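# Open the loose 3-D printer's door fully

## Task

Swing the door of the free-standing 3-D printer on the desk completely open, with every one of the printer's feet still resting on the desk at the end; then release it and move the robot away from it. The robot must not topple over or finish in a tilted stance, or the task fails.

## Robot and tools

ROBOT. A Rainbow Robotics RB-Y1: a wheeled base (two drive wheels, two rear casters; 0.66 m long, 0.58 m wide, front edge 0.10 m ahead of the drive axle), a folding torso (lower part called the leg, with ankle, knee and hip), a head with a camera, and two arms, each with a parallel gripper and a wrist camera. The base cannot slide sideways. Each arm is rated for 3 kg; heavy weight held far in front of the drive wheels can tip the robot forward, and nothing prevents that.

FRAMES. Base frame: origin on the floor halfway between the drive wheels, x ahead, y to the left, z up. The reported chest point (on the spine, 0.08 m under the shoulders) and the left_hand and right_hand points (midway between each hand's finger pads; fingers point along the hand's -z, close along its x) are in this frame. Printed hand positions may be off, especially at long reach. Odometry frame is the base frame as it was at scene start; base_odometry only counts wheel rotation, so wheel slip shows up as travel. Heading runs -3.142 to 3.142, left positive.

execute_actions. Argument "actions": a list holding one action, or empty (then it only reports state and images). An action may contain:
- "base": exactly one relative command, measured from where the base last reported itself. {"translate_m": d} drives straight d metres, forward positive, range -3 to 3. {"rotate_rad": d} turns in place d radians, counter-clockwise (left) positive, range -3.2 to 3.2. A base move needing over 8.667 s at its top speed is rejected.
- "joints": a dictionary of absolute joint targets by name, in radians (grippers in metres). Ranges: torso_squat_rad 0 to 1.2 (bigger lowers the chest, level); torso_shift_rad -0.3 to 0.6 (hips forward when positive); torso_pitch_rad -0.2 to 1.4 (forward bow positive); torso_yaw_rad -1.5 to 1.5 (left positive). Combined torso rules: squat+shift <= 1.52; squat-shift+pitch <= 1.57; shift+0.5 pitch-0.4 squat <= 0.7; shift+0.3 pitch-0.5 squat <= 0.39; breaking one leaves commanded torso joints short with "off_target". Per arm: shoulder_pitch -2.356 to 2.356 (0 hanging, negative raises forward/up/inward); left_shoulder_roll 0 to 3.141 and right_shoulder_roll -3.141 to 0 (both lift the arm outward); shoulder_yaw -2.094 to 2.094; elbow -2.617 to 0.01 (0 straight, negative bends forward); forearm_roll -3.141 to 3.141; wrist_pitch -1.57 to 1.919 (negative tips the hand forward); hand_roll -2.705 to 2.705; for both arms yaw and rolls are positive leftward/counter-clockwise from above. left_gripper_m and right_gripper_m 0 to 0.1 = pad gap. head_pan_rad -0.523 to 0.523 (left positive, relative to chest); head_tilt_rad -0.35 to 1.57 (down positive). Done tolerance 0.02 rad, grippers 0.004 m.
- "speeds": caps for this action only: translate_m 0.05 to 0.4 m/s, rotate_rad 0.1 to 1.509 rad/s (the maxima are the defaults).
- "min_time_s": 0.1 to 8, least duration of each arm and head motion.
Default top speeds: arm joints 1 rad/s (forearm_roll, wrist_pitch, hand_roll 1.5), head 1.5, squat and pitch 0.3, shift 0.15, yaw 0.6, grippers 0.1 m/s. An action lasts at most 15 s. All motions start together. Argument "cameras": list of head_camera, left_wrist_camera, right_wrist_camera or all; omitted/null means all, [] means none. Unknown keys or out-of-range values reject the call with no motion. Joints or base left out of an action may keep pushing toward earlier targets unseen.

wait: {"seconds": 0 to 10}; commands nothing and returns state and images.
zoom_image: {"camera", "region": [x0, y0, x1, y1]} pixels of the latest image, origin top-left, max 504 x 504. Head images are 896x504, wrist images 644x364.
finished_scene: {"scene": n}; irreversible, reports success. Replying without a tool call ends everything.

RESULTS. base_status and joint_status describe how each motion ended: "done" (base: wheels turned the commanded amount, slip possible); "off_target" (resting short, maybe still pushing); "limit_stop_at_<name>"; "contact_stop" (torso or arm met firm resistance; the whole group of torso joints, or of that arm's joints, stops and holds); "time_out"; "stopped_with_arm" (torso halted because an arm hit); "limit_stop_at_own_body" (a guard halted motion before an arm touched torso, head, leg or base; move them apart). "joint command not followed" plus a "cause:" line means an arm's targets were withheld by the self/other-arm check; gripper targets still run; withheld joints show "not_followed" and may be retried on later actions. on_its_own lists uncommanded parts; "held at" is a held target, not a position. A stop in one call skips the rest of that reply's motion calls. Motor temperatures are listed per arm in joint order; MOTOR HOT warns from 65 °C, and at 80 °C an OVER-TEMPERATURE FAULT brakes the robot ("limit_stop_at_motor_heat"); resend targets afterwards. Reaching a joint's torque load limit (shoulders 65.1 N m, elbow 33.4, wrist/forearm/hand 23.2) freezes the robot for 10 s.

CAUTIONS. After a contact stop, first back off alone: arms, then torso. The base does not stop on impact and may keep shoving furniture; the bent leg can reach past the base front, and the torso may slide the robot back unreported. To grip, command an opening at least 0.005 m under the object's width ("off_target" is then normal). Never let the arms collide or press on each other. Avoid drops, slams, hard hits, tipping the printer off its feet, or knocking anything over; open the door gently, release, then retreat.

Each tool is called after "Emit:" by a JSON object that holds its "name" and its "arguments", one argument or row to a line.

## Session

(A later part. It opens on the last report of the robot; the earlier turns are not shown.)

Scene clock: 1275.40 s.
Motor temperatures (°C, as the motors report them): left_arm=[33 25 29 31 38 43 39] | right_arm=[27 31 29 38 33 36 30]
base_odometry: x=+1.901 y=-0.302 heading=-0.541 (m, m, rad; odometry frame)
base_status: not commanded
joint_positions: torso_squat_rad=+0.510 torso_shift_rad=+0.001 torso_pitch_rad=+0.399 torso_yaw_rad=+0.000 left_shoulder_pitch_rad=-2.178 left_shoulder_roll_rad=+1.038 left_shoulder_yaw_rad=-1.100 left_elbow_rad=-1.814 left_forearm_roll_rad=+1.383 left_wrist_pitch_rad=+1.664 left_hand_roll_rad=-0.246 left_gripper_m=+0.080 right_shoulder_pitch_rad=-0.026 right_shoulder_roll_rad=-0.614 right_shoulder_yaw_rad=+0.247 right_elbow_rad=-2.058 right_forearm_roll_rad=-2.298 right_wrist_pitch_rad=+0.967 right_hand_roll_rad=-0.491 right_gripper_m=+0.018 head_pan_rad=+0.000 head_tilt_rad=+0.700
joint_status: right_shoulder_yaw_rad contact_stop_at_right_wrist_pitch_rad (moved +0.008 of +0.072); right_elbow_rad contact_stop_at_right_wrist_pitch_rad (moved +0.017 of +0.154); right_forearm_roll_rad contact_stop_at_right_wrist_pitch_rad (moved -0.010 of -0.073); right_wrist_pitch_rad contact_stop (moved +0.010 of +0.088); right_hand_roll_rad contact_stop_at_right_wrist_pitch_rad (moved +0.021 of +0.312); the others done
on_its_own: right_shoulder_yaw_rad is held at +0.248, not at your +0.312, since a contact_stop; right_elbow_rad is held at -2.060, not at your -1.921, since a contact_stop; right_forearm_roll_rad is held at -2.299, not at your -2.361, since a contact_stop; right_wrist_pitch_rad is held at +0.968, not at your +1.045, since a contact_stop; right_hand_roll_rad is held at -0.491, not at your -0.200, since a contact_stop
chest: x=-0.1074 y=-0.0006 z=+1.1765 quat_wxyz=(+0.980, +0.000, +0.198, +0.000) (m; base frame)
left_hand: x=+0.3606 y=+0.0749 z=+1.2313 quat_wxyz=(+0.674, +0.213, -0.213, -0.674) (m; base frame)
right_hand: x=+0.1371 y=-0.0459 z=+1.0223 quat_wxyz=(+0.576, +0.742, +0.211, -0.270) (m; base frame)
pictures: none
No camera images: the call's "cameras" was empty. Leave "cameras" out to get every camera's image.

Emit:
{"name": "execute_actions", "arguments": {
  "actions": [
    {"joints":{"right_shoulder_pitch_rad":-0.041,"right_shoulder_roll_rad":-0.610,"right_shoulder_yaw_rad":0.250,"right_elbow_rad":-2.042,"right_forearm_roll_rad":-2.300,"right_wrist_pitch_rad":0.970,"right_hand_roll_rad":-0.480},"min_time_s":0.6}
  ]
}}

Scene clock: 1319.97 s.
Motor temperatures (°C, as the motors report them): left_arm=[33 25 29 31 37 43 39] | right_arm=[27 31 29 35 33 34 30]
base_odometry: x=+1.901 y=-0.302 heading=-0.541 (m, m, rad; odometry frame)
base_status: not commanded
joint_positions: torso_squat_rad=+0.510 torso_shift_rad=+0.000 torso_pitch_rad=+0.399 torso_yaw_rad=+0.000 left_shoulder_pitch_rad=-2.176 left_shoulder_roll_rad=+1.038 left_shoulder_yaw_rad=-1.101 left_elbow_rad=-1.813 left_forearm_roll_rad=+1.383 left_wrist_pitch_rad=+1.664 left_hand_roll_rad=-0.246 left_gripper_m=+0.080 right_shoulder_pitch_rad=-0.040 right_shoulder_roll_rad=-0.611 right_shoulder_yaw_rad=+0.250 right_elbow_rad=-2.043 right_forearm_roll_rad=-2.300 right_wrist_pitch_rad=+0.971 right_hand_roll_rad=-0.480 right_gripper_m=+0.018 head_pan_rad=+0.000 head_tilt_rad=+0.700
joint_status: all done
chest: x=-0.1074 y=-0.0006 z=+1.1765 quat_wxyz=(+0.980, +0.000, +0.198, +0.000) (m; base frame)
left_hand: x=+0.3607 y=+0.0752 z=+1.2305 quat_wxyz=(+0.674, +0.213, -0.213, -0.674) (m; base frame)
right_hand: x=+0.1401 y=-0.0454 z=+1.0205 quat_wxyz=(+0.577, +0.743, +0.208, -0.267) (m; base frame)
pictures: head_camera, left_wrist_camera, right_wrist_camera
camera_calibration (this result's frames):
head_camera: T_world_to_cam=[[-0.00123062, -0.999991, -0.00393705, 0.000923595], [-0.885291, 0.00292032, -0.465027, 0.680986], [0.465035, 0.00291317, -0.885288, 1.14322], [0, 0, 0, 1]] pos_world=[0.0712351, -0.0043955, 1.32876]
left_wrist_camera: T_world_to_cam=[[-0.0127659, -0.999035, -0.0420205, 0.136997], [-0.989085, 0.0064473, 0.147202, 0.200683], [-0.146789, 0.043441, -0.988213, 1.35466], [0, 0, 0, 1]] pos_world=[0.399091, 0.076723, 1.31491]
right_wrist_camera: T_world_to_cam=[[-0.807009, 0.0115789, 0.590426, -0.490308], [0.33784, -0.810983, 0.477672, -0.541631], [0.484356, 0.584955, 0.650559, -0.616149], [0, 0, 0, 1]] pos_world=[0.0857367, -0.0731565, 0.949054]
Images, in order (width x height): head_camera 896x504, left_wrist_camera 644x364, right_wrist_camera 644x364.

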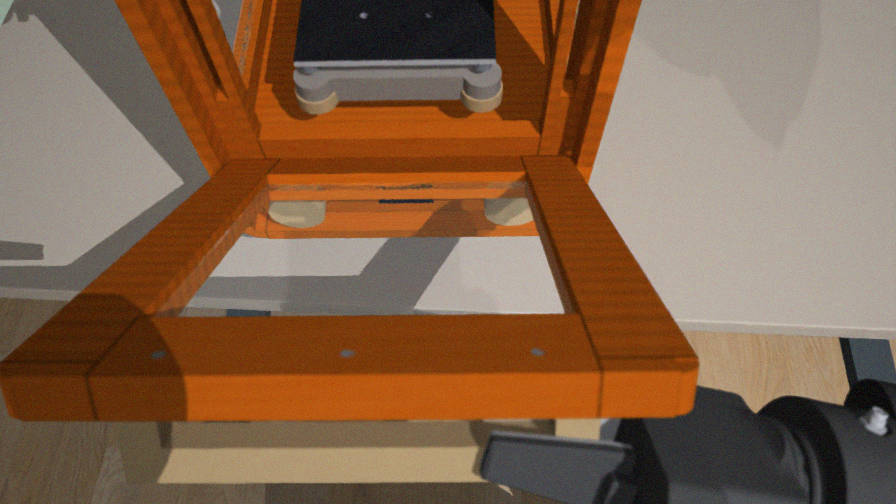

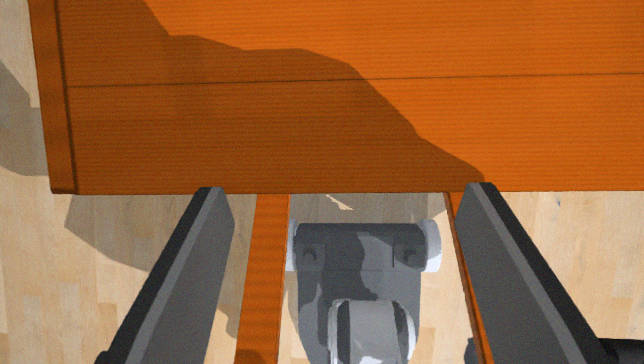

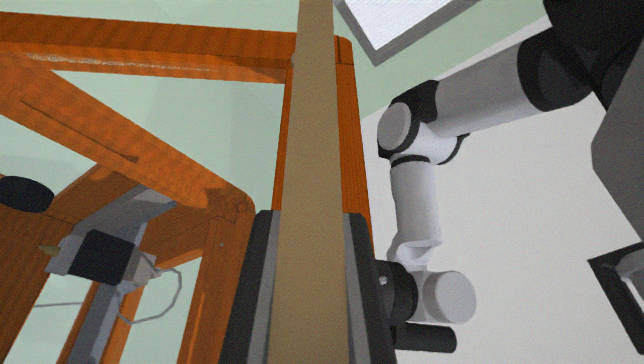

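Emit:
{"name": "execute_actions", "arguments": {
  "actions": [
    {"joints":{"right_shoulder_pitch_rad":-0.036,"right_shoulder_roll_rad":-0.600,"right_shoulder_yaw_rad":0.312,"right_elbow_rad":-1.922,"right_forearm_roll_rad":-2.361,"right_wrist_pitch_rad":1.045,"right_hand_roll_rad":-0.200},"min_time_s":0.7}
  ],
  "cameras": ["left_wrist_camera"]
}}

Emit:
{"name": "execute_actions", "arguments": {
  "actions": [
    {"joints":{"right_shoulder_pitch_rad":-0.069,"right_shoulder_roll_rad":-0.582,"right_shoulder_yaw_rad":0.377,"right_elbow_rad":-1.755,"right_forearm_roll_rad":-2.405,"right_wrist_pitch_rad":1.138,"right_hand_roll_rad":0.071,"head_tilt_rad":0.85},"min_time_s":0.7}
  ]
}}

Scene clock: 1346.03 s.
Motor temperatures (°C, as the motors report them): left_arm=[33 25 29 30 37 43 39] | right_arm=[27 31 29 33 32 33 30]
base_odometry: x=+1.901 y=-0.302 heading=-0.541 (m, m, rad; odometry frame)
base_status: not commanded
joint_positions: torso_squat_rad=+0.510 torso_shift_rad=+0.001 torso_pitch_rad=+0.400 torso_yaw_rad=+0.000 left_shoulder_pitch_rad=-2.176 left_shoulder_roll_rad=+1.038 left_shoulder_yaw_rad=-1.101 left_elbow_rad=-1.813 left_forearm_roll_rad=+1.383 left_wrist_pitch_rad=+1.664 left_hand_roll_rad=-0.246 left_gripper_m=+0.080 right_shoulder_pitch_rad=-0.036 right_shoulder_roll_rad=-0.601 right_shoulder_yaw_rad=+0.312 right_elbow_rad=-1.921 right_forearm_roll_rad=-2.361 right_wrist_pitch_rad=+1.044 right_hand_roll_rad=-0.200 right_gripper_m=+0.018 head_pan_rad=+0.000 head_tilt_rad=+0.700
joint_status: all done
chest: x=-0.1070 y=-0.0007 z=+1.1764 quat_wxyz=(+0.980, +0.000, +0.199, +0.000) (m; base frame)
left_hand: x=+0.3612 y=+0.0752 z=+1.2301 quat_wxyz=(+0.674, +0.213, -0.212, -0.674) (m; base frame)
right_hand: x=+0.1247 y=-0.0454 z=+0.9894 quat_wxyz=(+0.588, +0.759, +0.170, -0.220) (m; base frame)
pictures: left_wrist_camera
camera_calibration (this result's frames):
left_wrist_camera: T_world_to_cam=[[-0.0127807, -0.999033, -0.0420758, 0.137022], [-0.988965, 0.00641842, 0.148007, 0.200222], [-0.147594, 0.0435031, -0.988091, 1.35444], [0, 0, 0, 1]] pos_world=[0.399671, 0.0766815, 1.31444]
Images, in order (width x height): left_wrist_camera 644x364.

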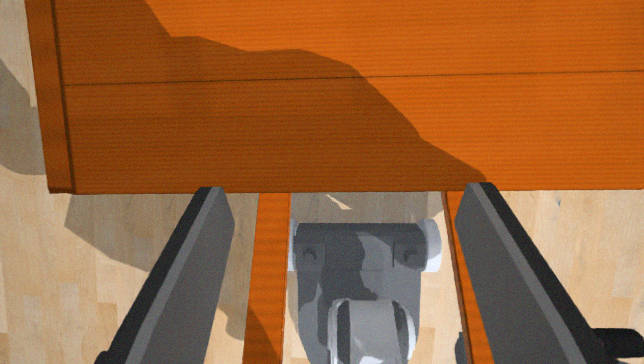

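Scene clock: 1347.03 s.
Motor temperatures (°C, as the motors report them): left_arm=[33 25 29 30 37 43 39] | right_arm=[27 31 29 33 32 33 30]
base_odometry: x=+1.901 y=-0.302 heading=-0.541 (m, m, rad; odometry frame)
base_status: not commanded
joint_positions: torso_squat_rad=+0.510 torso_shift_rad=+0.001 torso_pitch_rad=+0.400 torso_yaw_rad=+0.000 left_shoulder_pitch_rad=-2.177 left_shoulder_roll_rad=+1.038 left_shoulder_yaw_rad=-1.101 left_elbow_rad=-1.813 left_forearm_roll_rad=+1.383 left_wrist_pitch_rad=+1.664 left_hand_roll_rad=-0.246 left_gripper_m=+0.080 right_shoulder_pitch_rad=-0.043 right_shoulder_roll_rad=-0.598 right_shoulder_yaw_rad=+0.323 right_elbow_rad=-1.897 right_forearm_roll_rad=-2.370 right_wrist_pitch_rad=+1.063 right_hand_roll_rad=-0.164 right_gripper_m=+0.018 head_pan_rad=+0.000 head_tilt_rad=+0.850
joint_status: right_shoulder_pitch_rad contact_stop_at_right_wrist_pitch_rad (moved -0.007 of -0.033); right_shoulder_yaw_rad contact_stop_at_right_wrist_pitch_rad (moved +0.012 of +0.065); right_elbow_rad contact_stop_at_right_wrist_pitch_rad (moved +0.024 of +0.166); right_forearm_roll_rad contact_stop_at_right_wrist_pitch_rad (moved -0.010 of -0.044); right_wrist_pitch_rad contact_stop (moved +0.018 of +0.094); right_hand_roll_rad contact_stop_at_right_wrist_pitch_rad (moved +0.036 of +0.271); the others done
on_its_own: right_shoulder_pitch_rad is held at -0.043, not at your -0.069, since a contact_stop; right_shoulder_yaw_rad is held at +0.324, not at your +0.377, since a contact_stop; right_elbow_rad is held at -1.898, not at your -1.755, since a contact_stop; right_forearm_roll_rad is held at -2.371, not at your -2.405, since a contact_stop; right_wrist_pitch_rad is held at +1.063, not at your +1.138, since a contact_stop; right_hand_roll_rad is held at -0.164, not at your +0.071, since a contact_stop
chest: x=-0.1070 y=-0.0006 z=+1.1764 quat_wxyz=(+0.980, +0.000, +0.199, +0.000) (m; base frame)
left_hand: x=+0.3611 y=+0.0752 z=+1.2302 quat_wxyz=(+0.674, +0.213, -0.212, -0.674) (m; base frame)
right_hand: x=+0.1221 y=-0.0445 z=+0.9853 quat_wxyz=(+0.588, +0.762, +0.169, -0.212) (m; base frame)
pictures: head_camera, left_wrist_camera, right_wrist_camera
camera_calibration (this result's frames):
head_camera: T_world_to_cam=[[-0.00176695, -0.999992, -0.00368705, 0.00056132], [-0.945056, 0.00287518, -0.326897, 0.494087], [0.326905, 0.00290685, -0.945053, 1.22246], [0, 0, 0, 1]] pos_world=[0.0673127, -0.00441278, 1.31681]
left_wrist_camera: T_world_to_cam=[[-0.0129581, -0.999035, -0.0419654, 0.136918], [-0.989003, 0.0066216, 0.147749, 0.200419], [-0.147329, 0.0434184, -0.988134, 1.35452], [0, 0, 0, 1]] pos_world=[0.399549, 0.0766476, 1.31458]
right_wrist_camera: T_world_to_cam=[[-0.88233, 0.00382311, 0.470617, -0.35708], [0.270753, -0.813794, 0.514229, -0.546066], [0.384951, 0.58114, 0.717, -0.638538], [0, 0, 0, 1]] pos_world=[0.0785928, -0.0719398, 0.906682]
Images, in order (width x height): head_camera 896x504, left_wrist_camera 644x364, right_wrist_camera 644x364.

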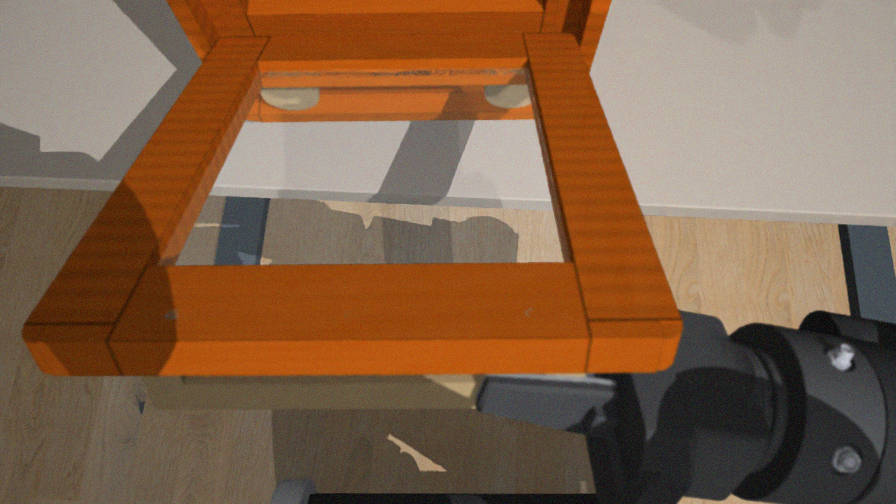

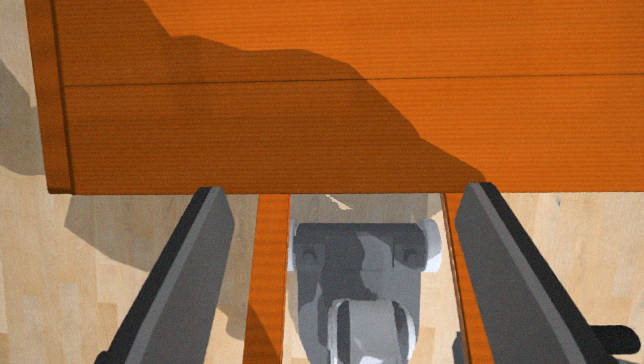

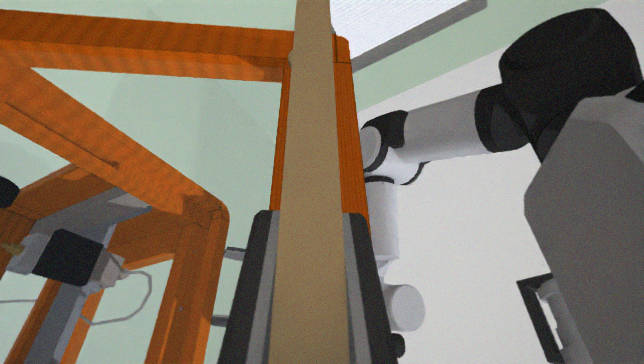

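Emit:
{"name": "execute_actions", "arguments": {
  "actions": [
    {"joints":{"right_shoulder_pitch_rad":-0.042,"right_shoulder_roll_rad":-0.595,"right_shoulder_yaw_rad":0.332,"right_elbow_rad":-1.876,"right_forearm_roll_rad":-2.377,"right_wrist_pitch_rad":1.063,"right_hand_roll_rad":-0.115},"min_time_s":0.6}
  ],
  "cameras": ["left_wrist_camera","right_wrist_camera"]
}}

Scene clock: 1426.37 s.
Motor temperatures (°C, as the motors report them): left_arm=[33 25 29 30 37 43 39] | right_arm=[27 31 29 33 32 33 30]
base_odometry: x=+1.901 y=-0.302 heading=-0.541 (m, m, rad; odometry frame)
base_status: not commanded
joint_positions: torso_squat_rad=+0.510 torso_shift_rad=+0.001 torso_pitch_rad=+0.400 torso_yaw_rad=+0.000 left_shoulder_pitch_rad=-2.176 left_shoulder_roll_rad=+1.038 left_shoulder_yaw_rad=-1.101 left_elbow_rad=-1.813 left_forearm_roll_rad=+1.383 left_wrist_pitch_rad=+1.664 left_hand_roll_rad=-0.246 left_gripper_m=+0.080 right_shoulder_pitch_rad=-0.041 right_shoulder_roll_rad=-0.596 right_shoulder_yaw_rad=+0.333 right_elbow_rad=-1.876 right_forearm_roll_rad=-2.377 right_wrist_pitch_rad=+1.064 right_hand_roll_rad=-0.115 right_gripper_m=+0.018 head_pan_rad=+0.000 head_tilt_rad=+0.850
joint_status: all done
chest: x=-0.1072 y=-0.0006 z=+1.1764 quat_wxyz=(+0.980, +0.000, +0.199, +0.000) (m; base frame)
left_hand: x=+0.3610 y=+0.0752 z=+1.2302 quat_wxyz=(+0.674, +0.213, -0.212, -0.674) (m; base frame)
right_hand: x=+0.1213 y=-0.0449 z=+0.9787 quat_wxyz=(+0.591, +0.764, +0.157, -0.207) (m; base frame)
pictures: left_wrist_camera, right_wrist_camera
camera_calibration (this result's frames):
left_wrist_camera: T_world_to_cam=[[-0.0128344, -0.999035, -0.042007, 0.136961], [-0.989008, 0.00649436, 0.147719, 0.200346], [-0.147304, 0.0434412, -0.988137, 1.35452], [0, 0, 0, 1]] pos_world=[0.399427, 0.0766857, 1.31461]
right_wrist_camera: T_world_to_cam=[[-0.892626, 0.0181258, 0.450434, -0.333118], [0.248584, -0.813754, 0.525366, -0.550945], [0.376065, 0.580926, 0.721872, -0.636985], [0, 0, 0, 1]] pos_world=[0.0791539, -0.0722548, 0.899317]
Images, in order (width x height): left_wrist_camera 644x364, right_wrist_camera 644x364.

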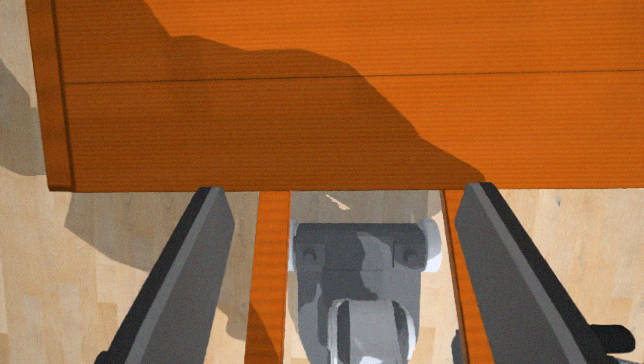

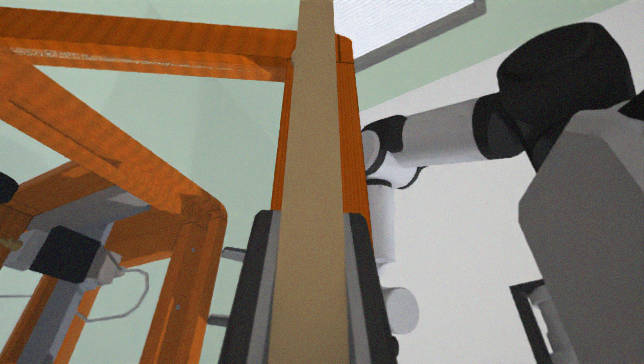

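Emit:
{"name": "execute_actions", "arguments": {
  "actions": [
    {"joints":{"right_shoulder_pitch_rad":-0.069,"right_shoulder_roll_rad":-0.582,"right_shoulder_yaw_rad":0.377,"right_elbow_rad":-1.754,"right_forearm_roll_rad":-2.409,"right_wrist_pitch_rad":1.128,"right_hand_roll_rad":0.074},"min_time_s":1.0}
  ],
  "cameras": ["left_wrist_camera","right_wrist_camera"]
}}

Emit:
{"name": "execute_actions", "arguments": {
  "actions": [
    {"joints":{"right_shoulder_pitch_rad":-0.131,"right_shoulder_roll_rad":-0.546,"right_shoulder_yaw_rad":0.430,"right_elbow_rad":-1.547,"right_forearm_roll_rad":-2.438,"right_wrist_pitch_rad":1.237,"right_hand_roll_rad":0.324},"min_time_s":1.4}
  ]
}}

Scene clock: 1547.67 s.
Motor temperatures (°C, as the motors report them): left_arm=[34 25 29 30 37 43 39] | right_arm=[27 31 29 32 32 32 30]
base_odometry: x=+1.901 y=-0.302 heading=-0.541 (m, m, rad; odometry frame)
base_status: not commanded
joint_positions: torso_squat_rad=+0.510 torso_shift_rad=+0.001 torso_pitch_rad=+0.400 torso_yaw_rad=+0.000 left_shoulder_pitch_rad=-2.176 left_shoulder_roll_rad=+1.038 left_shoulder_yaw_rad=-1.101 left_elbow_rad=-1.813 left_forearm_roll_rad=+1.383 left_wrist_pitch_rad=+1.664 left_hand_roll_rad=-0.246 left_gripper_m=+0.080 right_shoulder_pitch_rad=-0.068 right_shoulder_roll_rad=-0.583 right_shoulder_yaw_rad=+0.377 right_elbow_rad=-1.753 right_forearm_roll_rad=-2.409 right_wrist_pitch_rad=+1.128 right_hand_roll_rad=+0.074 right_gripper_m=+0.018 head_pan_rad=+0.000 head_tilt_rad=+0.850
joint_status: all done
chest: x=-0.1071 y=-0.0006 z=+1.1764 quat_wxyz=(+0.980, +0.000, +0.199, +0.000) (m; base frame)
left_hand: x=+0.3611 y=+0.0752 z=+1.2301 quat_wxyz=(+0.674, +0.213, -0.212, -0.674) (m; base frame)
right_hand: x=+0.1137 y=-0.0452 z=+0.9525 quat_wxyz=(+0.599, +0.771, +0.129, -0.173) (m; base frame)
pictures: left_wrist_camera, right_wrist_camera
camera_calibration (this result's frames):
left_wrist_camera: T_world_to_cam=[[-0.0127987, -0.999035, -0.0420268, 0.136982], [-0.988985, 0.00644933, 0.147872, 0.200275], [-0.147458, 0.0434564, -0.988113, 1.35447], [0, 0, 0, 1]] pos_world=[0.399551, 0.0766972, 1.31451]
right_wrist_camera: T_world_to_cam=[[-0.929744, 0.0209686, 0.36761, -0.244808], [0.198722, -0.811915, 0.548911, -0.552195], [0.309978, 0.583399, 0.750706, -0.634902], [0, 0, 0, 1]] pos_world=[0.0789302, -0.0728016, 0.869724]
Images, in order (width x height): left_wrist_camera 644x364, right_wrist_camera 644x364.

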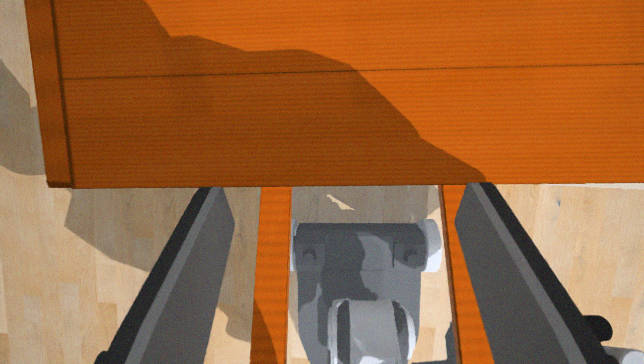

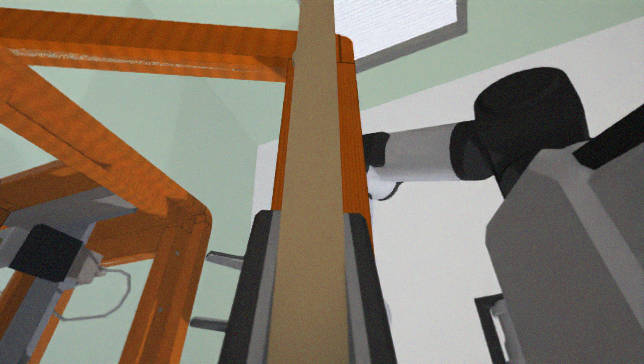

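Scene clock: 1549.37 s.
Motor temperatures (°C, as the motors report them): left_arm=[34 25 29 30 37 43 39] | right_arm=[27 31 29 32 32 32 30]
base_odometry: x=+1.901 y=-0.302 heading=-0.541 (m, m, rad; odometry frame)
base_status: not commanded
joint_positions: torso_squat_rad=+0.510 torso_shift_rad=+0.001 torso_pitch_rad=+0.400 torso_yaw_rad=+0.000 left_shoulder_pitch_rad=-2.176 left_shoulder_roll_rad=+1.038 left_shoulder_yaw_rad=-1.101 left_elbow_rad=-1.813 left_forearm_roll_rad=+1.383 left_wrist_pitch_rad=+1.664 left_hand_roll_rad=-0.246 left_gripper_m=+0.080 right_shoulder_pitch_rad=-0.131 right_shoulder_roll_rad=-0.547 right_shoulder_yaw_rad=+0.430 right_elbow_rad=-1.546 right_forearm_roll_rad=-2.438 right_wrist_pitch_rad=+1.236 right_hand_roll_rad=+0.324 right_gripper_m=+0.018 head_pan_rad=+0.000 head_tilt_rad=+0.850
joint_status: all done
chest: x=-0.1070 y=-0.0006 z=+1.1764 quat_wxyz=(+0.980, +0.000, +0.199, +0.000) (m; base frame)
left_hand: x=+0.3612 y=+0.0752 z=+1.2301 quat_wxyz=(+0.674, +0.213, -0.212, -0.674) (m; base frame)
right_hand: x=+0.1058 y=-0.0456 z=+0.9148 quat_wxyz=(+0.607, +0.780, +0.090, -0.123) (m; base frame)
pictures: head_camera, left_wrist_camera, right_wrist_camera
camera_calibration (this result's frames):
head_camera: T_world_to_cam=[[-0.00172669, -0.999992, -0.0037061, 0.000586406], [-0.945066, 0.00284326, -0.326867, 0.494068], [0.326875, 0.00293811, -0.945063, 1.22246], [0, 0, 0, 1]] pos_world=[0.0673378, -0.00441008, 1.3168]
left_wrist_camera: T_world_to_cam=[[-0.0127573, -0.999034, -0.0420433, 0.137005], [-0.988973, 0.0064021, 0.14796, 0.200231], [-0.147548, 0.0434673, -0.988099, 1.35445], [0, 0, 0, 1]] pos_world=[0.399618, 0.0767165, 1.31446]
right_wrist_camera: T_world_to_cam=[[-0.969006, 0.021335, 0.246114, -0.122981], [0.127246, -0.810828, 0.571285, -0.543142], [0.211744, 0.584896, 0.782982, -0.622983], [0, 0, 0, 1]] pos_world=[0.081856, -0.073391, 0.828341]
Images, in order (width x height): head_camera 896x504, left_wrist_camera 644x364, right_wrist_camera 644x364.

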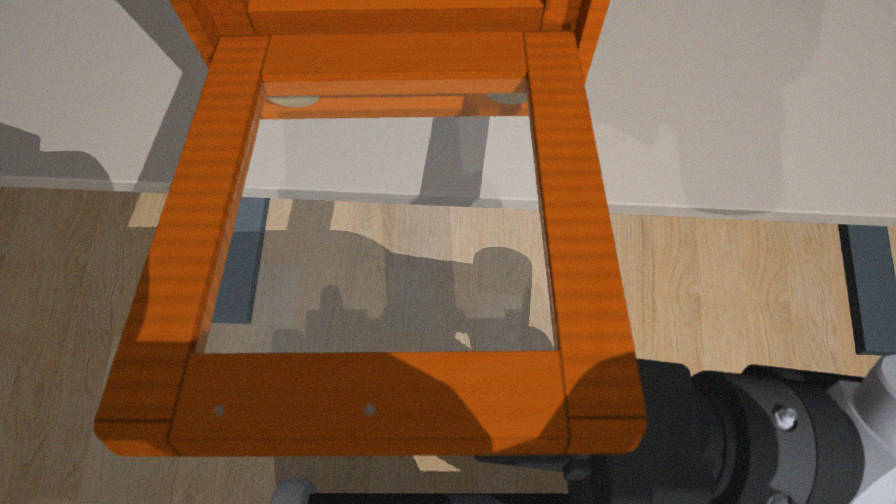

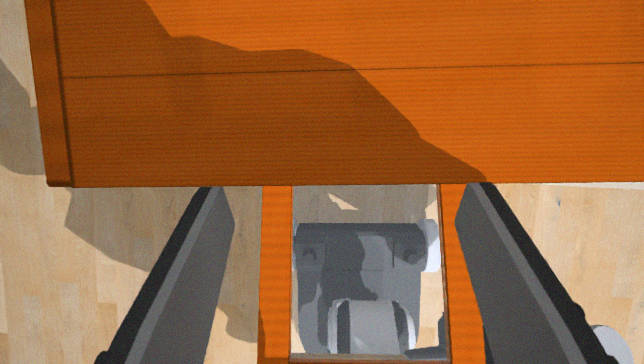

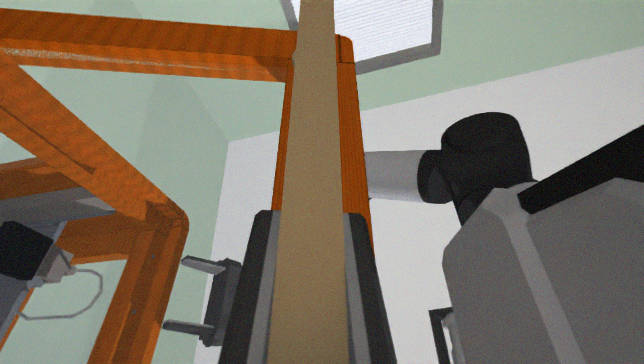

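Emit:
{"name": "execute_actions", "arguments": {
  "actions": [
    {"joints":{"right_shoulder_pitch_rad":-0.227,"right_shoulder_roll_rad":-0.491,"right_shoulder_yaw_rad":0.473,"right_elbow_rad":-1.289,"right_forearm_roll_rad":-2.452,"right_wrist_pitch_rad":1.362,"right_hand_roll_rad":0.568},"min_time_s":1.4}
  ],
  "cameras": ["left_wrist_camera","right_wrist_camera"]
}}

Emit:
{"name": "execute_actions", "arguments": {
  "actions": [
    {"joints":{"right_shoulder_pitch_rad":-0.314,"right_shoulder_roll_rad":-0.440,"right_shoulder_yaw_rad":0.494,"right_elbow_rad":-1.073,"right_forearm_roll_rad":-2.452,"right_wrist_pitch_rad":1.461,"right_hand_roll_rad":0.734},"min_time_s":1.2}
  ]
}}

Scene clock: 1591.27 s.
Motor temperatures (°C, as the motors report them): left_arm=[34 25 29 30 37 43 39] | right_arm=[27 31 29 32 32 33 30]
base_odometry: x=+1.901 y=-0.302 heading=-0.541 (m, m, rad; odometry frame)
base_status: not commanded
joint_positions: torso_squat_rad=+0.510 torso_shift_rad=+0.001 torso_pitch_rad=+0.400 torso_yaw_rad=+0.000 left_shoulder_pitch_rad=-2.176 left_shoulder_roll_rad=+1.038 left_shoulder_yaw_rad=-1.101 left_elbow_rad=-1.813 left_forearm_roll_rad=+1.383 left_wrist_pitch_rad=+1.664 left_hand_roll_rad=-0.246 left_gripper_m=+0.080 right_shoulder_pitch_rad=-0.226 right_shoulder_roll_rad=-0.492 right_shoulder_yaw_rad=+0.473 right_elbow_rad=-1.288 right_forearm_roll_rad=-2.452 right_wrist_pitch_rad=+1.361 right_hand_roll_rad=+0.568 right_gripper_m=+0.018 head_pan_rad=+0.000 head_tilt_rad=+0.850
joint_status: all done
chest: x=-0.1071 y=-0.0006 z=+1.1764 quat_wxyz=(+0.980, +0.000, +0.199, +0.000) (m; base frame)
left_hand: x=+0.3611 y=+0.0752 z=+1.2301 quat_wxyz=(+0.674, +0.213, -0.212, -0.674) (m; base frame)
right_hand: x=+0.1027 y=-0.0457 z=+0.8764 quat_wxyz=(+0.612, +0.786, +0.050, -0.072) (m; base frame)
pictures: left_wrist_camera, right_wrist_camera
camera_calibration (this result's frames):
left_wrist_camera: T_world_to_cam=[[-0.0127328, -0.999034, -0.042048, 0.137015], [-0.988979, 0.00637903, 0.147917, 0.20024], [-0.147506, 0.043468, -0.988106, 1.35446], [0, 0, 0, 1]] pos_world=[0.399569, 0.0767295, 1.31449]
right_wrist_camera: T_world_to_cam=[[-0.992776, 0.0216563, 0.118009, -0.0017718], [0.0518096, -0.809765, 0.584462, -0.524668], [0.108217, 0.586354, 0.802794, -0.598843], [0, 0, 0, 1]] pos_world=[0.0902288, -0.0736852, 0.787605]
Images, in order (width x height): left_wrist_camera 644x364, right_wrist_camera 644x364.

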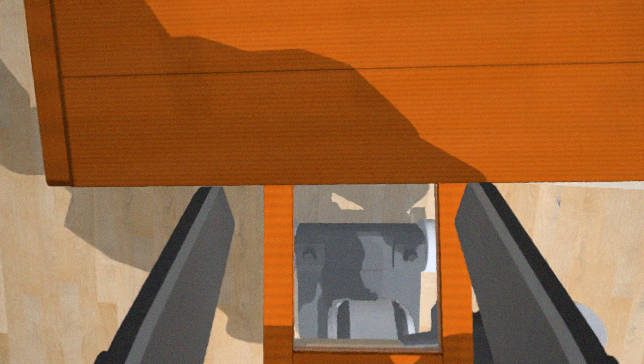

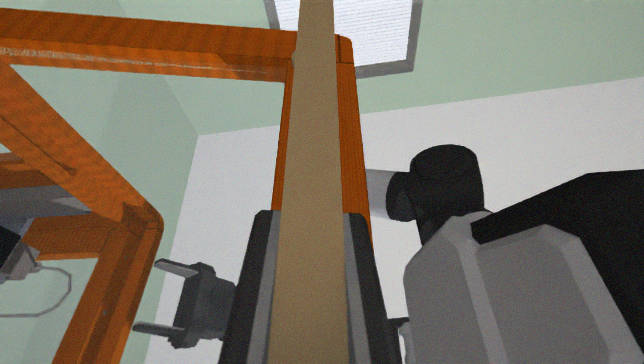

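Scene clock: 1592.77 s.
Motor temperatures (°C, as the motors report them): left_arm=[34 25 29 30 37 43 39] | right_arm=[27 31 29 32 32 33 30]
base_odometry: x=+1.901 y=-0.302 heading=-0.541 (m, m, rad; odometry frame)
base_status: not commanded
joint_positions: torso_squat_rad=+0.510 torso_shift_rad=+0.001 torso_pitch_rad=+0.400 torso_yaw_rad=+0.000 left_shoulder_pitch_rad=-2.176 left_shoulder_roll_rad=+1.038 left_shoulder_yaw_rad=-1.101 left_elbow_rad=-1.813 left_forearm_roll_rad=+1.383 left_wrist_pitch_rad=+1.664 left_hand_roll_rad=-0.246 left_gripper_m=+0.080 right_shoulder_pitch_rad=-0.313 right_shoulder_roll_rad=-0.441 right_shoulder_yaw_rad=+0.494 right_elbow_rad=-1.072 right_forearm_roll_rad=-2.452 right_wrist_pitch_rad=+1.461 right_hand_roll_rad=+0.734 right_gripper_m=+0.018 head_pan_rad=+0.000 head_tilt_rad=+0.850
joint_status: all done
chest: x=-0.1071 y=-0.0007 z=+1.1764 quat_wxyz=(+0.980, +0.000, +0.199, +0.000) (m; base frame)
left_hand: x=+0.3611 y=+0.0752 z=+1.2301 quat_wxyz=(+0.674, +0.213, -0.212, -0.674) (m; base frame)
right_hand: x=+0.1033 y=-0.0457 z=+0.8509 quat_wxyz=(+0.614, +0.788, +0.024, -0.038) (m; base frame)
pictures: head_camera, left_wrist_camera, right_wrist_camera
camera_calibration (this result's frames):
head_camera: T_world_to_cam=[[-0.00173502, -0.999992, -0.00370886, 0.000584441], [-0.945052, 0.00285216, -0.326907, 0.494082], [0.326915, 0.00293788, -0.945049, 1.22246], [0, 0, 0, 1]] pos_world=[0.067293, -0.00441621, 1.31681]
left_wrist_camera: T_world_to_cam=[[-0.0127494, -0.999034, -0.0420476, 0.137003], [-0.988978, 0.00639514, 0.147926, 0.200236], [-0.147514, 0.0434701, -0.988104, 1.35446], [0, 0, 0, 1]] pos_world=[0.399578, 0.0767115, 1.31449]
right_wrist_camera: T_world_to_cam=[[-0.999263, 0.0214402, 0.0318516, 0.0757871], [0.0013556, -0.809351, 0.587324, -0.506941], [0.0383715, 0.586934, 0.808725, -0.576168], [0, 0, 0, 1]] pos_world=[0.0985268, -0.0737453, 0.761286]
Images, in order (width x height): head_camera 896x504, left_wrist_camera 644x364, right_wrist_camera 644x364.

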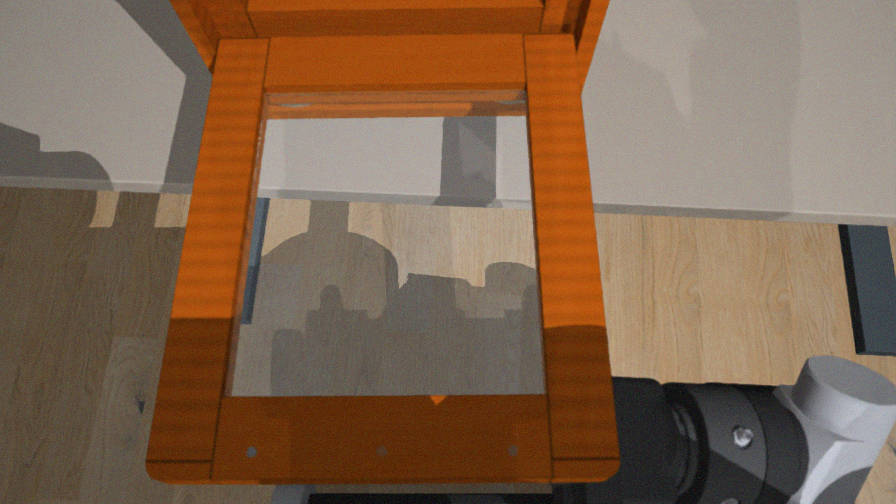

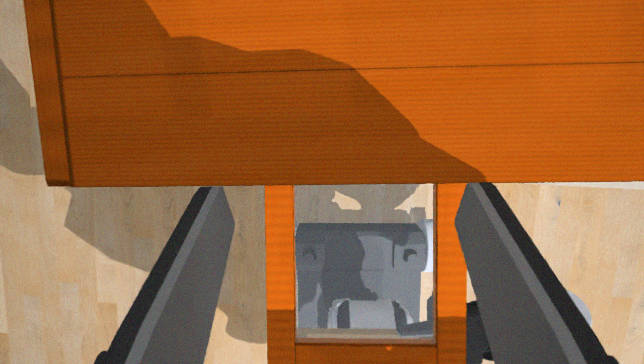

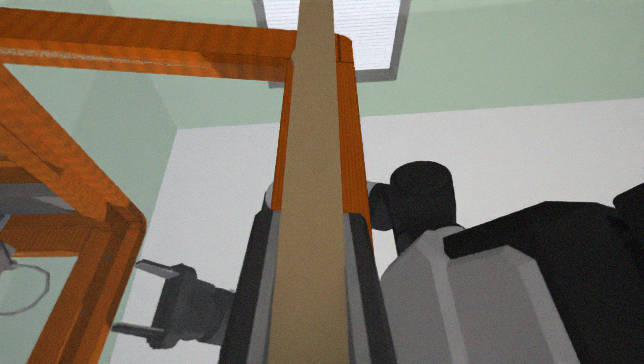

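Emit:
{"name": "execute_actions", "arguments": {
  "actions": [
    {"joints":{"right_shoulder_pitch_rad":-0.437,"right_shoulder_roll_rad":-0.369,"right_shoulder_yaw_rad":0.507,"right_elbow_rad":-0.780,"right_forearm_roll_rad":-2.441,"right_wrist_pitch_rad":1.588,"right_hand_roll_rad":0.921},"min_time_s":1.5}
  ]
}}

Scene clock: 1600.00 s.
Motor temperatures (°C, as the motors report them): left_arm=[34 25 29 30 37 43 39] | right_arm=[27 31 29 32 32 33 30]
base_odometry: x=+1.901 y=-0.302 heading=-0.541 (m, m, rad; odometry frame)
base_status: not commanded
joint_positions: torso_squat_rad=+0.510 torso_shift_rad=+0.001 torso_pitch_rad=+0.400 torso_yaw_rad=+0.000 left_shoulder_pitch_rad=-2.176 left_shoulder_roll_rad=+1.038 left_shoulder_yaw_rad=-1.101 left_elbow_rad=-1.813 left_forearm_roll_rad=+1.383 left_wrist_pitch_rad=+1.664 left_hand_roll_rad=-0.246 left_gripper_m=+0.080 right_shoulder_pitch_rad=-0.436 right_shoulder_roll_rad=-0.370 right_shoulder_yaw_rad=+0.507 right_elbow_rad=-0.779 right_forearm_roll_rad=-2.441 right_wrist_pitch_rad=+1.588 right_hand_roll_rad=+0.921 right_gripper_m=+0.018 head_pan_rad=+0.000 head_tilt_rad=+0.850
joint_status: all done
chest: x=-0.1071 y=-0.0007 z=+1.1764 quat_wxyz=(+0.980, +0.000, +0.199, +0.000) (m; base frame)
left_hand: x=+0.3611 y=+0.0752 z=+1.2301 quat_wxyz=(+0.674, +0.213, -0.212, -0.674) (m; base frame)
right_hand: x=+0.1063 y=-0.0457 z=+0.8256 quat_wxyz=(+0.615, +0.789, -0.003, -0.003) (m; base frame)
pictures: head_camera, left_wrist_camera, right_wrist_camera
camera_calibration (this result's frames):
head_camera: T_world_to_cam=[[-0.00174388, -0.999992, -0.00370836, 0.000580037], [-0.945053, 0.00286036, -0.326906, 0.494081], [0.326913, 0.00293451, -0.94505, 1.22246], [0, 0, 0, 1]] pos_world=[0.0672944, -0.00442055, 1.31681]
left_wrist_camera: T_world_to_cam=[[-0.0127555, -0.999034, -0.0420471, 0.136998], [-0.988977, 0.00640105, 0.147929, 0.200234], [-0.147517, 0.0434706, -0.988104, 1.35446], [0, 0, 0, 1]] pos_world=[0.399581, 0.0767049, 1.31449]
right_wrist_camera: T_world_to_cam=[[-0.998178, 0.0205763, -0.0567141, 0.152576], [-0.0499672, -0.808764, 0.586007, -0.485547], [-0.0338104, 0.587773, 0.808319, -0.54778], [0, 0, 0, 1]] pos_world=[0.109516, -0.0738612, 0.735968]
Images, in order (width x height): head_camera 896x504, left_wrist_camera 644x364, right_wrist_camera 644x364.

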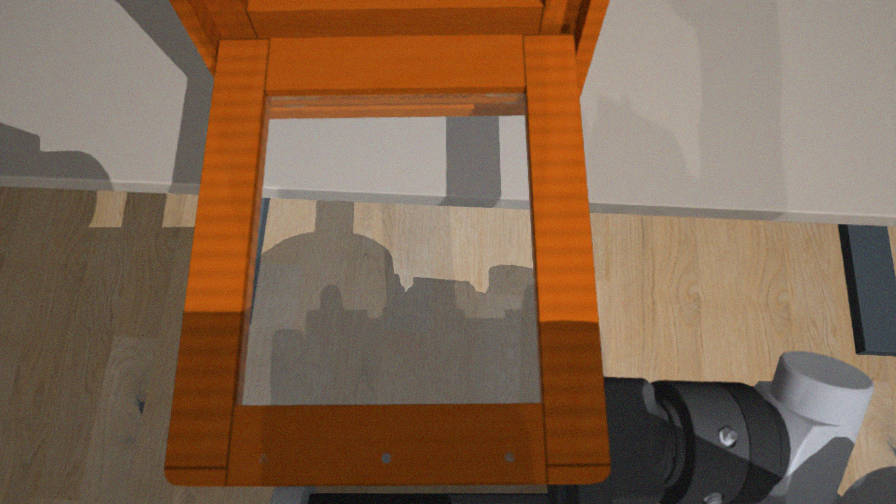

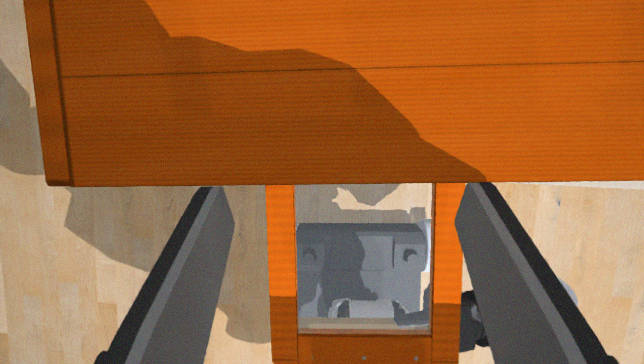

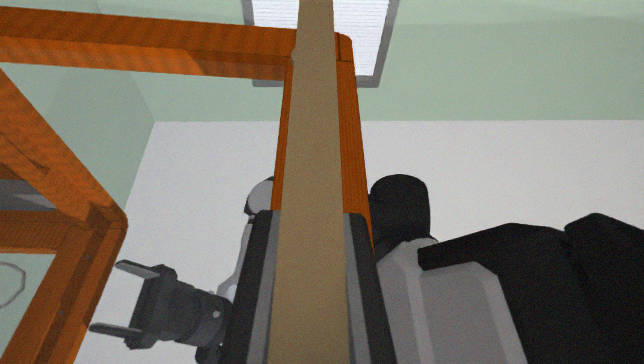

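Emit:
{"name": "zoom_image", "arguments": {
  "camera": "head_camera",
  "region": [150, 380, 400, 504]
}}

Emit:
{"name": "zoom_image", "arguments": {
  "camera": "head_camera",
  "region": [400, 380, 650, 504]
}}

Emit:
{"name": "zoom_image", "arguments": {
  "camera": "head_camera",
  "region": [190, 0, 390, 130]
}}

Emit:
{"name": "zoom_image", "arguments": {
  "camera": "head_camera",
  "region": [420, 0, 620, 130]
}}

Region (150, 380, 400, 504) of head_camera's 896x504 image, scaled by 2.016, with more detail than that image has; it fills the top 250 rows of this view, and the rest is white.

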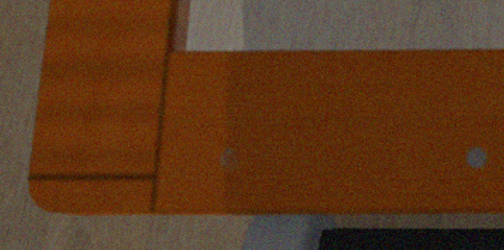

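Region (400, 380, 650, 504) of head_camera's 896x504 image, scaled by 2.016, with more detail than that image has; it fills the top 250 rows of this view, and the rest is white.

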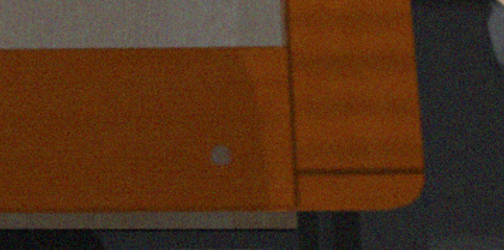

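Region (190, 0, 390, 130) of head_camera's 896x504 image, scaled by 2.520, with more detail than that image has; it fills the top 328 rows of this view, and the rest is white.

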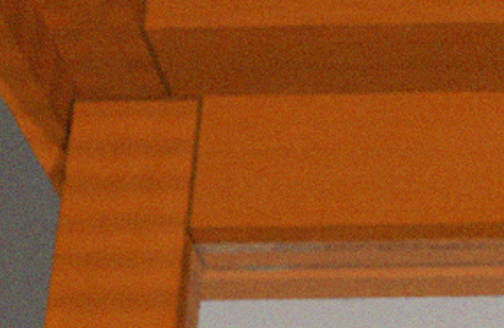

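Region (420, 0, 620, 130) of head_camera's 896x504 image, scaled by 2.520, with more detail than that image has; it fills the top 328 rows of this view, and the rest is white.

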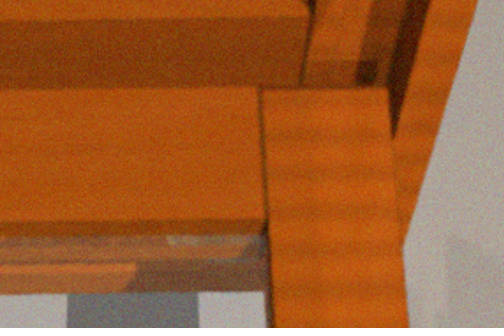

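Emit:
{"name": "execute_actions", "arguments": {
  "actions": [
    {"joints":{"right_shoulder_pitch_rad":-0.490,"right_shoulder_roll_rad":-0.339,"right_shoulder_yaw_rad":0.509,"right_elbow_rad":-0.655,"right_forearm_roll_rad":-2.434,"right_wrist_pitch_rad":1.640,"right_hand_roll_rad":0.989},"min_time_s":0.9}
  ]
}}

Scene clock: 1659.33 s.
Motor temperatures (°C, as the motors report them): left_arm=[34 25 29 30 37 43 39] | right_arm=[27 31 29 32 32 33 30]
base_odometry: x=+1.901 y=-0.302 heading=-0.541 (m, m, rad; odometry frame)
base_status: not commanded
joint_positions: torso_squat_rad=+0.510 torso_shift_rad=+0.001 torso_pitch_rad=+0.400 torso_yaw_rad=+0.000 left_shoulder_pitch_rad=-2.176 left_shoulder_roll_rad=+1.038 left_shoulder_yaw_rad=-1.101 left_elbow_rad=-1.813 left_forearm_roll_rad=+1.383 left_wrist_pitch_rad=+1.664 left_hand_roll_rad=-0.246 left_gripper_m=+0.080 right_shoulder_pitch_rad=-0.489 right_shoulder_roll_rad=-0.340 right_shoulder_yaw_rad=+0.509 right_elbow_rad=-0.655 right_forearm_roll_rad=-2.434 right_wrist_pitch_rad=+1.640 right_hand_roll_rad=+0.989 right_gripper_m=+0.018 head_pan_rad=+0.000 head_tilt_rad=+0.850
joint_status: all done
chest: x=-0.1071 y=-0.0006 z=+1.1764 quat_wxyz=(+0.980, +0.000, +0.199, +0.000) (m; base frame)
left_hand: x=+0.3611 y=+0.0752 z=+1.2302 quat_wxyz=(+0.674, +0.213, -0.212, -0.674) (m; base frame)
right_hand: x=+0.1075 y=-0.0454 z=+0.8186 quat_wxyz=(+0.614, +0.789, -0.011, +0.008) (m; base frame)
pictures: head_camera, left_wrist_camera, right_wrist_camera
camera_calibration (this result's frames):
head_camera: T_world_to_cam=[[-0.00178782, -0.999992, -0.003678, 0.000550241], [-0.945007, 0.00289237, -0.327036, 0.494179], [0.327044, 0.00289105, -0.945005, 1.22246], [0, 0, 0, 1]] pos_world=[0.0672039, -0.00441332, 1.31685]
left_wrist_camera: T_world_to_cam=[[-0.0127911, -0.999035, -0.0420189, 0.136971], [-0.988997, 0.00644646, 0.147793, 0.20032], [-0.14738, 0.043447, -0.988125, 1.3545], [0, 0, 0, 1]] pos_world=[0.399495, 0.0766982, 1.31457]
right_wrist_camera: T_world_to_cam=[[-0.9963, 0.0192505, -0.0837653, 0.175242], [-0.0646751, -0.809794, 0.583139, -0.47724], [-0.0566069, 0.586398, 0.808043, -0.539659], [0, 0, 0, 1]] pos_world=[0.11318, -0.0733847, 0.729044]
Images, in order (width x height): head_camera 896x504, left_wrist_camera 644x364, right_wrist_camera 644x364.

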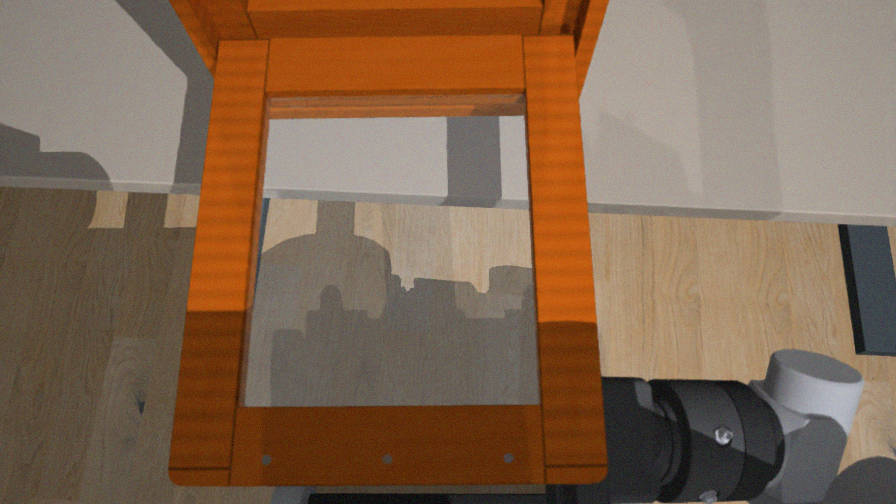

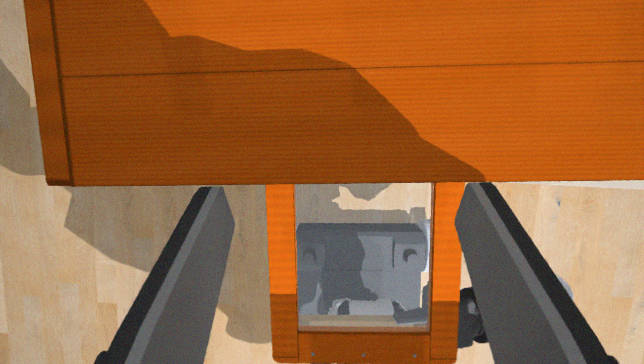

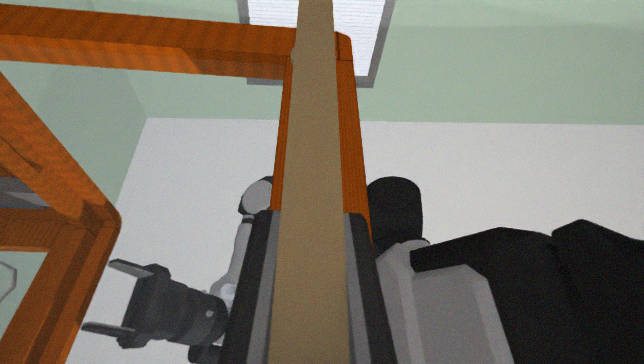

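Emit:
{"name": "zoom_image", "arguments": {
  "camera": "head_camera",
  "region": [150, 380, 400, 504]
}}

Emit:
{"name": "zoom_image", "arguments": {
  "camera": "head_camera",
  "region": [400, 380, 650, 504]
}}

Region (150, 380, 400, 504) of head_camera's 896x504 image, scaled by 2.016, with more detail than that image has; it fills the top 250 rows of this view, and the rest is white.

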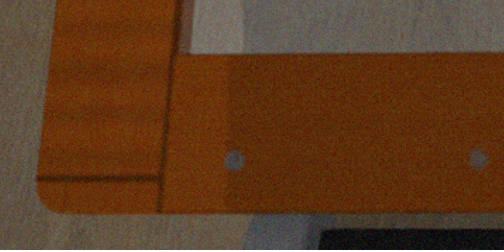

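Region (400, 380, 650, 504) of head_camera's 896x504 image, scaled by 2.016, with more detail than that image has; it fills the top 250 rows of this view, and the rest is white.

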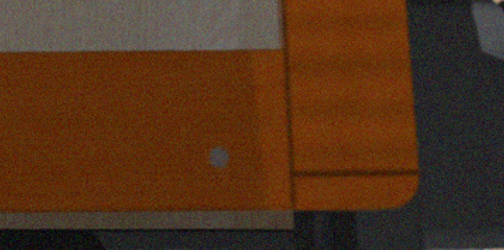

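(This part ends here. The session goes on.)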